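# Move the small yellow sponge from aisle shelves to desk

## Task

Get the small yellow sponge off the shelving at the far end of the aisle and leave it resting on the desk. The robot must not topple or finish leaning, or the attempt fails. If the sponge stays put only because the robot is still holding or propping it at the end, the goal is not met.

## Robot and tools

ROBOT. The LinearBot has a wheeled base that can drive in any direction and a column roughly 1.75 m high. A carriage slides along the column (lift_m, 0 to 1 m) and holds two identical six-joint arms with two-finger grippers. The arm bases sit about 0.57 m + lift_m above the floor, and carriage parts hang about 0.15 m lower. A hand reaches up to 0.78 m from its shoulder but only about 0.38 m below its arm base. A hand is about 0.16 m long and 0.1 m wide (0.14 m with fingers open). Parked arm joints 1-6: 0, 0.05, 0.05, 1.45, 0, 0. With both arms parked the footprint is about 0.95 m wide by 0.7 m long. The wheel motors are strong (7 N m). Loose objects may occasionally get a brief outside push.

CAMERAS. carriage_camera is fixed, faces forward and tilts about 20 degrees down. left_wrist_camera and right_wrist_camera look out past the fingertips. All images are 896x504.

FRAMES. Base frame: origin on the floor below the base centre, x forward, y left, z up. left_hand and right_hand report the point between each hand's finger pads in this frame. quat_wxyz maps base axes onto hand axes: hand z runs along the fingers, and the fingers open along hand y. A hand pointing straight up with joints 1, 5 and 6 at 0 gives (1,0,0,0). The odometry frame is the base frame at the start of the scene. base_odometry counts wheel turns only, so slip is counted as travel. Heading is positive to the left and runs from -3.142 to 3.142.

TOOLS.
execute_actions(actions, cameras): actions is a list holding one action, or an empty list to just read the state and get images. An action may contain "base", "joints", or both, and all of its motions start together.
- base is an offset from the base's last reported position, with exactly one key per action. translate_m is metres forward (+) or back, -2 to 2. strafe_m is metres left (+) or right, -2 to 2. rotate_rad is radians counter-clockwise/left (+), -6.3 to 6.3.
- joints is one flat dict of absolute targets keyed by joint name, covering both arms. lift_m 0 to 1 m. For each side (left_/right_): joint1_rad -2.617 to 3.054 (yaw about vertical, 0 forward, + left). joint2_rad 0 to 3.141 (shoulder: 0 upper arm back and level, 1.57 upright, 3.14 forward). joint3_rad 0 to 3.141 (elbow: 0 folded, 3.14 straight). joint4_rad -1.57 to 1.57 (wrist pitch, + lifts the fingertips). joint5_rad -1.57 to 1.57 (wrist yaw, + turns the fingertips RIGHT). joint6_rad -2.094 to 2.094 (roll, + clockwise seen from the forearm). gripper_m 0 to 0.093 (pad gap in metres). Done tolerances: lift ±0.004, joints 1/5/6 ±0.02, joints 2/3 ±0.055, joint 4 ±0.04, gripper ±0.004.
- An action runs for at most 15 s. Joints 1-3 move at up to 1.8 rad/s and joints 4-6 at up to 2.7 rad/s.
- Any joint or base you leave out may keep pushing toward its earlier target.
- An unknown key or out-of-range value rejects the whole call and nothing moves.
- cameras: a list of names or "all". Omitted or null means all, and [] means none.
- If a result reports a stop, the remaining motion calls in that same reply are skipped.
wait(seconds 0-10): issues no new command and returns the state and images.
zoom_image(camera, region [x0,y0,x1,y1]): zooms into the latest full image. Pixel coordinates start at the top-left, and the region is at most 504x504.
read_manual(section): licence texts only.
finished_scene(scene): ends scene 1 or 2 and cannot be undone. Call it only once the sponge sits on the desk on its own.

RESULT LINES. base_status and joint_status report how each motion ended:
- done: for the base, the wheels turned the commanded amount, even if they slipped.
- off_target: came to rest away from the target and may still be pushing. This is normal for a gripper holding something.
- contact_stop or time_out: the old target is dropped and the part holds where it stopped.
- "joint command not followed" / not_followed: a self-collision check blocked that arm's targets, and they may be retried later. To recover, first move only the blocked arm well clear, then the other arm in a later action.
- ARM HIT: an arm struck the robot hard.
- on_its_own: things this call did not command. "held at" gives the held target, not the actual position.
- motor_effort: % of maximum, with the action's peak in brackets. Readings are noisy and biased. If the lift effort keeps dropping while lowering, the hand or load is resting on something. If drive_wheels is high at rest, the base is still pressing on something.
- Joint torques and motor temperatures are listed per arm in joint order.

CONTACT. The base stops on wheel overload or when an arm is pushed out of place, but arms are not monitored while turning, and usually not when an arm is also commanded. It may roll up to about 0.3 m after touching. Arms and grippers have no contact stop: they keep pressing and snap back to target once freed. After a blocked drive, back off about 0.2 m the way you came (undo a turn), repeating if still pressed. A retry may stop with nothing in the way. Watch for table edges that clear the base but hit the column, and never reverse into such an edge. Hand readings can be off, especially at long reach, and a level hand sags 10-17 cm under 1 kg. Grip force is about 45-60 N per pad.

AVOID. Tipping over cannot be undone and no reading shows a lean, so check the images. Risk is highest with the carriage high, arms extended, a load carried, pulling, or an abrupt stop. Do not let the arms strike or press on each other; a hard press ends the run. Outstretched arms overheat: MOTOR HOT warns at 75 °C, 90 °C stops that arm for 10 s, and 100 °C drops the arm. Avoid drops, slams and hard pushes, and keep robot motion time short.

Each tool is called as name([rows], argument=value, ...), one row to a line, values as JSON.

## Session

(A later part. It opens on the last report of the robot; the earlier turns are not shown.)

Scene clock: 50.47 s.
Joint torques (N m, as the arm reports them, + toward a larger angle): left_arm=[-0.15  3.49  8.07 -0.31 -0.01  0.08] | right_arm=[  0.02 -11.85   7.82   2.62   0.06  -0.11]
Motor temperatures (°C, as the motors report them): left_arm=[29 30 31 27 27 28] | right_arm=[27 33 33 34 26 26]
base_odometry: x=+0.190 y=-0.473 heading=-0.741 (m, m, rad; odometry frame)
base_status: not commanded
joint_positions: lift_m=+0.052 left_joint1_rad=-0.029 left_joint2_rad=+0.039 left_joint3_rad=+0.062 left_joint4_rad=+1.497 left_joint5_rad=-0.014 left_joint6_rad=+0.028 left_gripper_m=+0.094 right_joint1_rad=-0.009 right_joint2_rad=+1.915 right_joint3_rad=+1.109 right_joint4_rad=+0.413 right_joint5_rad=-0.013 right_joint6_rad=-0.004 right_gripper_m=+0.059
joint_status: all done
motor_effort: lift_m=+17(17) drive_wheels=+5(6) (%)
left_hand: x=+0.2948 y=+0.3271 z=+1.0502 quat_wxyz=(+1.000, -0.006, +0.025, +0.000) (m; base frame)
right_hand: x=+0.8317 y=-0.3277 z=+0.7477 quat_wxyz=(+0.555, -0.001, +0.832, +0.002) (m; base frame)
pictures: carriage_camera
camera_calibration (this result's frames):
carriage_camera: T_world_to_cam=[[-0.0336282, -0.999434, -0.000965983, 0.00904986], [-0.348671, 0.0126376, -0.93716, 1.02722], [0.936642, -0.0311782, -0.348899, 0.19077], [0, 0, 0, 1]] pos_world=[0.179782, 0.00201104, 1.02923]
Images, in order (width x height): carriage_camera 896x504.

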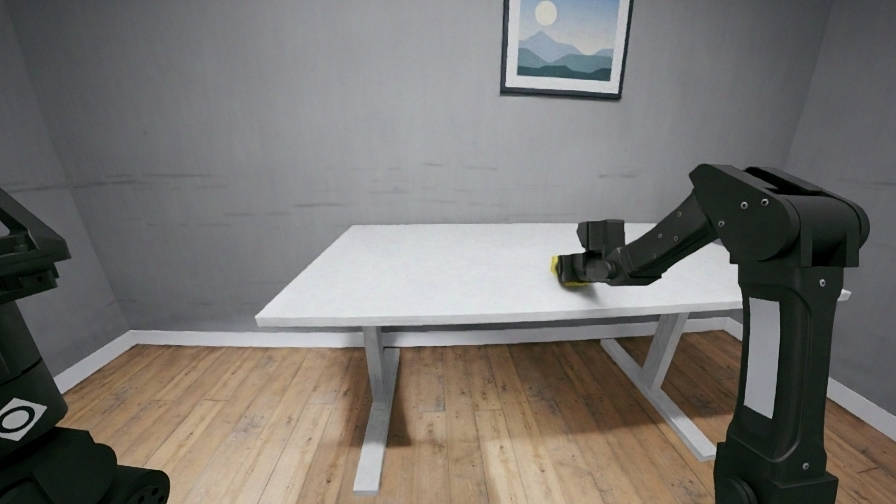

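execute_actions([
  {"joints": {"lift_m": 0.044}},
], cameras=["right_wrist_camera"])

execute_actions([
  {"joints": {"right_gripper_m": 0.093}},
], cameras=["right_wrist_camera"])

execute_actions([
  {"joints": {"lift_m": 0.12}},
], cameras=[])

execute_actions([
  {"joints": {"right_joint2_rad": 0.06, "right_joint3_rad": 0.06, "right_joint4_rad": 1.45}},
], cameras=["carriage_camera"])

Scene clock: 51.60 s.
Joint torques (N m, as the arm reports them, + toward a larger angle): left_arm=[-0.17  3.55  8.06 -0.22  0.01  0.07] | right_arm=[ -0.02 -11.71   8.01   2.55   0.04  -0.12]
Motor temperatures (°C, as the motors report them): left_arm=[29 30 31 27 27 28] | right_arm=[27 33 34 34 26 26]
base_odometry: x=+0.190 y=-0.473 heading=-0.741 (m, m, rad; odometry frame)
base_status: not commanded
joint_positions: lift_m=+0.044 left_joint1_rad=-0.029 left_joint2_rad=+0.039 left_joint3_rad=+0.062 left_joint4_rad=+1.497 left_joint5_rad=-0.014 left_joint6_rad=+0.028 left_gripper_m=+0.094 right_joint1_rad=-0.009 right_joint2_rad=+1.915 right_joint3_rad=+1.109 right_joint4_rad=+0.426 right_joint5_rad=-0.013 right_joint6_rad=-0.004 right_gripper_m=+0.059
joint_status: all done
motor_effort: lift_m=+17(18) drive_wheels=+6(10) (%)
left_hand: x=+0.2948 y=+0.3271 z=+1.0422 quat_wxyz=(+1.000, -0.006, +0.025, +0.000) (m; base frame)
right_hand: x=+0.8329 y=-0.3277 z=+0.7427 quat_wxyz=(+0.561, -0.001, +0.828, +0.002) (m; base frame)
pictures: right_wrist_camera
camera_calibration (this result's frames):
right_wrist_camera: T_world_to_cam=[[0.0576854, -0.998334, 0.00101603, -0.37428], [-0.857407, -0.0500636, -0.512198, 1.07781], [0.511396, 0.0286752, -0.858867, 0.339061], [0, 0, 0, 1]] pos_world=[0.772315, -0.32942, 0.843639]
Images, in order (width x height): right_wrist_camera 896x504.

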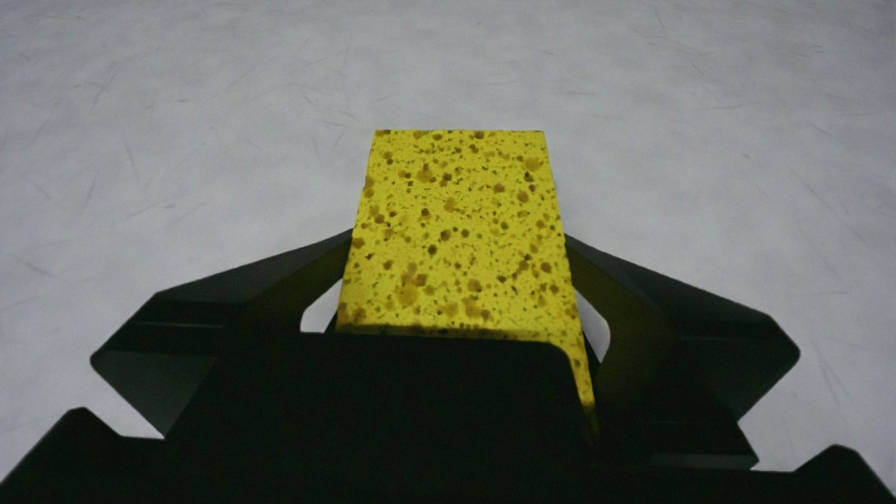

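Scene clock: 52.20 s.
Joint torques (N m, as the arm reports them, + toward a larger angle): left_arm=[-0.02  3.58  8.2  -0.28  0.    0.09] | right_arm=[ -0.18 -11.86   7.76   2.52  -0.01  -0.13]
Motor temperatures (°C, as the motors report them): left_arm=[29 30 31 27 27 28] | right_arm=[27 33 34 34 26 26]
base_odometry: x=+0.190 y=-0.473 heading=-0.741 (m, m, rad; odometry frame)
base_status: not commanded
joint_positions: lift_m=+0.044 left_joint1_rad=-0.029 left_joint2_rad=+0.039 left_joint3_rad=+0.062 left_joint4_rad=+1.497 left_joint5_rad=-0.014 left_joint6_rad=+0.028 left_gripper_m=+0.094 right_joint1_rad=-0.009 right_joint2_rad=+1.915 right_joint3_rad=+1.109 right_joint4_rad=+0.426 right_joint5_rad=-0.013 right_joint6_rad=-0.004 right_gripper_m=+0.093
joint_status: all done
motor_effort: lift_m=+17(17) drive_wheels=+6(6) (%)
left_hand: x=+0.2948 y=+0.3271 z=+1.0422 quat_wxyz=(+1.000, -0.006, +0.025, +0.000) (m; base frame)
right_hand: x=+0.8329 y=-0.3277 z=+0.7426 quat_wxyz=(+0.561, -0.001, +0.828, +0.002) (m; base frame)
pictures: right_wrist_camera
camera_calibration (this result's frames):
right_wrist_camera: T_world_to_cam=[[0.0576858, -0.998334, 0.000990616, -0.374259], [-0.857602, -0.0500619, -0.511871, 1.07765], [0.511068, 0.0286781, -0.859061, 0.339423], [0, 0, 0, 1]] pos_world=[0.772319, -0.32942, 0.843575]
Images, in order (width x height): right_wrist_camera 896x504.

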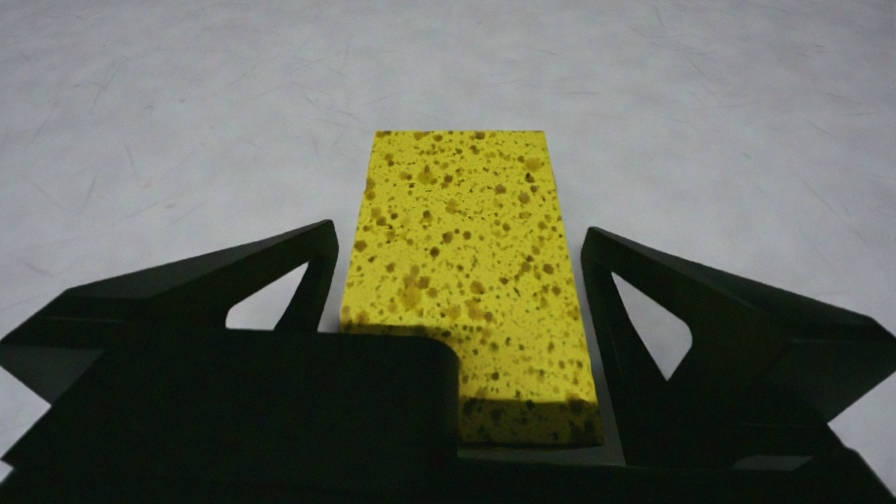

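Scene clock: 53.03 s.
Joint torques (N m, as the arm reports them, + toward a larger angle): left_arm=[ 0.    3.55  8.1  -0.25 -0.01  0.1 ] | right_arm=[ -0.23 -11.84   7.87   2.49   0.03  -0.07]
Motor temperatures (°C, as the motors report them): left_arm=[29 30 31 27 27 28] | right_arm=[27 34 34 35 26 26]
base_odometry: x=+0.190 y=-0.473 heading=-0.741 (m, m, rad; odometry frame)
base_status: not commanded
joint_positions: lift_m=+0.120 left_joint1_rad=-0.029 left_joint2_rad=+0.039 left_joint3_rad=+0.062 left_joint4_rad=+1.497 left_joint5_rad=-0.014 left_joint6_rad=+0.028 left_gripper_m=+0.094 right_joint1_rad=-0.009 right_joint2_rad=+1.916 right_joint3_rad=+1.109 right_joint4_rad=+0.424 right_joint5_rad=-0.013 right_joint6_rad=-0.004 right_gripper_m=+0.093
joint_status: all done
motor_effort: lift_m=+21(26) drive_wheels=+5(6) (%)
left_hand: x=+0.2948 y=+0.3271 z=+1.1177 quat_wxyz=(+1.000, -0.006, +0.025, +0.000) (m; base frame)
right_hand: x=+0.8328 y=-0.3277 z=+0.8174 quat_wxyz=(+0.560, -0.001, +0.829, +0.002) (m; base frame)
pictures: none
No camera images: the call's "cameras" was empty. Leave "cameras" out to get every camera's image.

Scene clock: 54.97 s.
Joint torques (N m, as the arm reports them, + toward a larger angle): left_arm=[-0.01  3.6   8.16 -0.25 -0.01  0.09] | right_arm=[ 0.13  2.6   4.64 -0.23  0.03 -0.09]
Motor temperatures (°C, as the motors report them): left_arm=[29 30 32 27 27 28] | right_arm=[27 34 34 34 26 26]
base_odometry: x=+0.190 y=-0.473 heading=-0.741 (m, m, rad; odometry frame)
base_status: not commanded
joint_positions: lift_m=+0.120 left_joint1_rad=-0.029 left_joint2_rad=+0.039 left_joint3_rad=+0.062 left_joint4_rad=+1.497 left_joint5_rad=-0.014 left_joint6_rad=+0.028 left_gripper_m=+0.094 right_joint1_rad=-0.009 right_joint2_rad=+0.078 right_joint3_rad=+0.077 right_joint4_rad=+1.456 right_joint5_rad=-0.013 right_joint6_rad=-0.004 right_gripper_m=+0.093
joint_status: all done
motor_effort: lift_m=+21(21) drive_wheels=-9(9) (%)
left_hand: x=+0.2948 y=+0.3271 z=+1.1177 quat_wxyz=(+1.000, -0.006, +0.025, +0.000) (m; base frame)
right_hand: x=+0.3128 y=-0.3231 z=+1.1208 quat_wxyz=(+0.998, -0.006, +0.058, -0.006) (m; base frame)
pictures: carriage_camera
camera_calibration (this result's frames):
carriage_camera: T_world_to_cam=[[-0.0336282, -0.999434, -0.000965983, 0.0091151], [-0.348671, 0.0126376, -0.93716, 1.0905], [0.936642, -0.0311782, -0.348899, 0.214331], [0, 0, 0, 1]] pos_world=[0.179782, 0.00201104, 1.09676]
Images, in order (width x height): carriage_camera 896x504.

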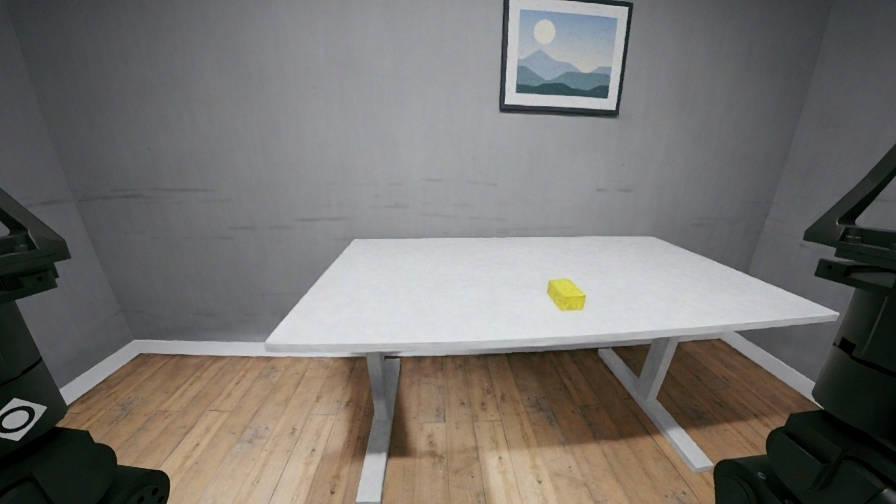

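finished_scene(scene=2)

The scene is finished: the task was done.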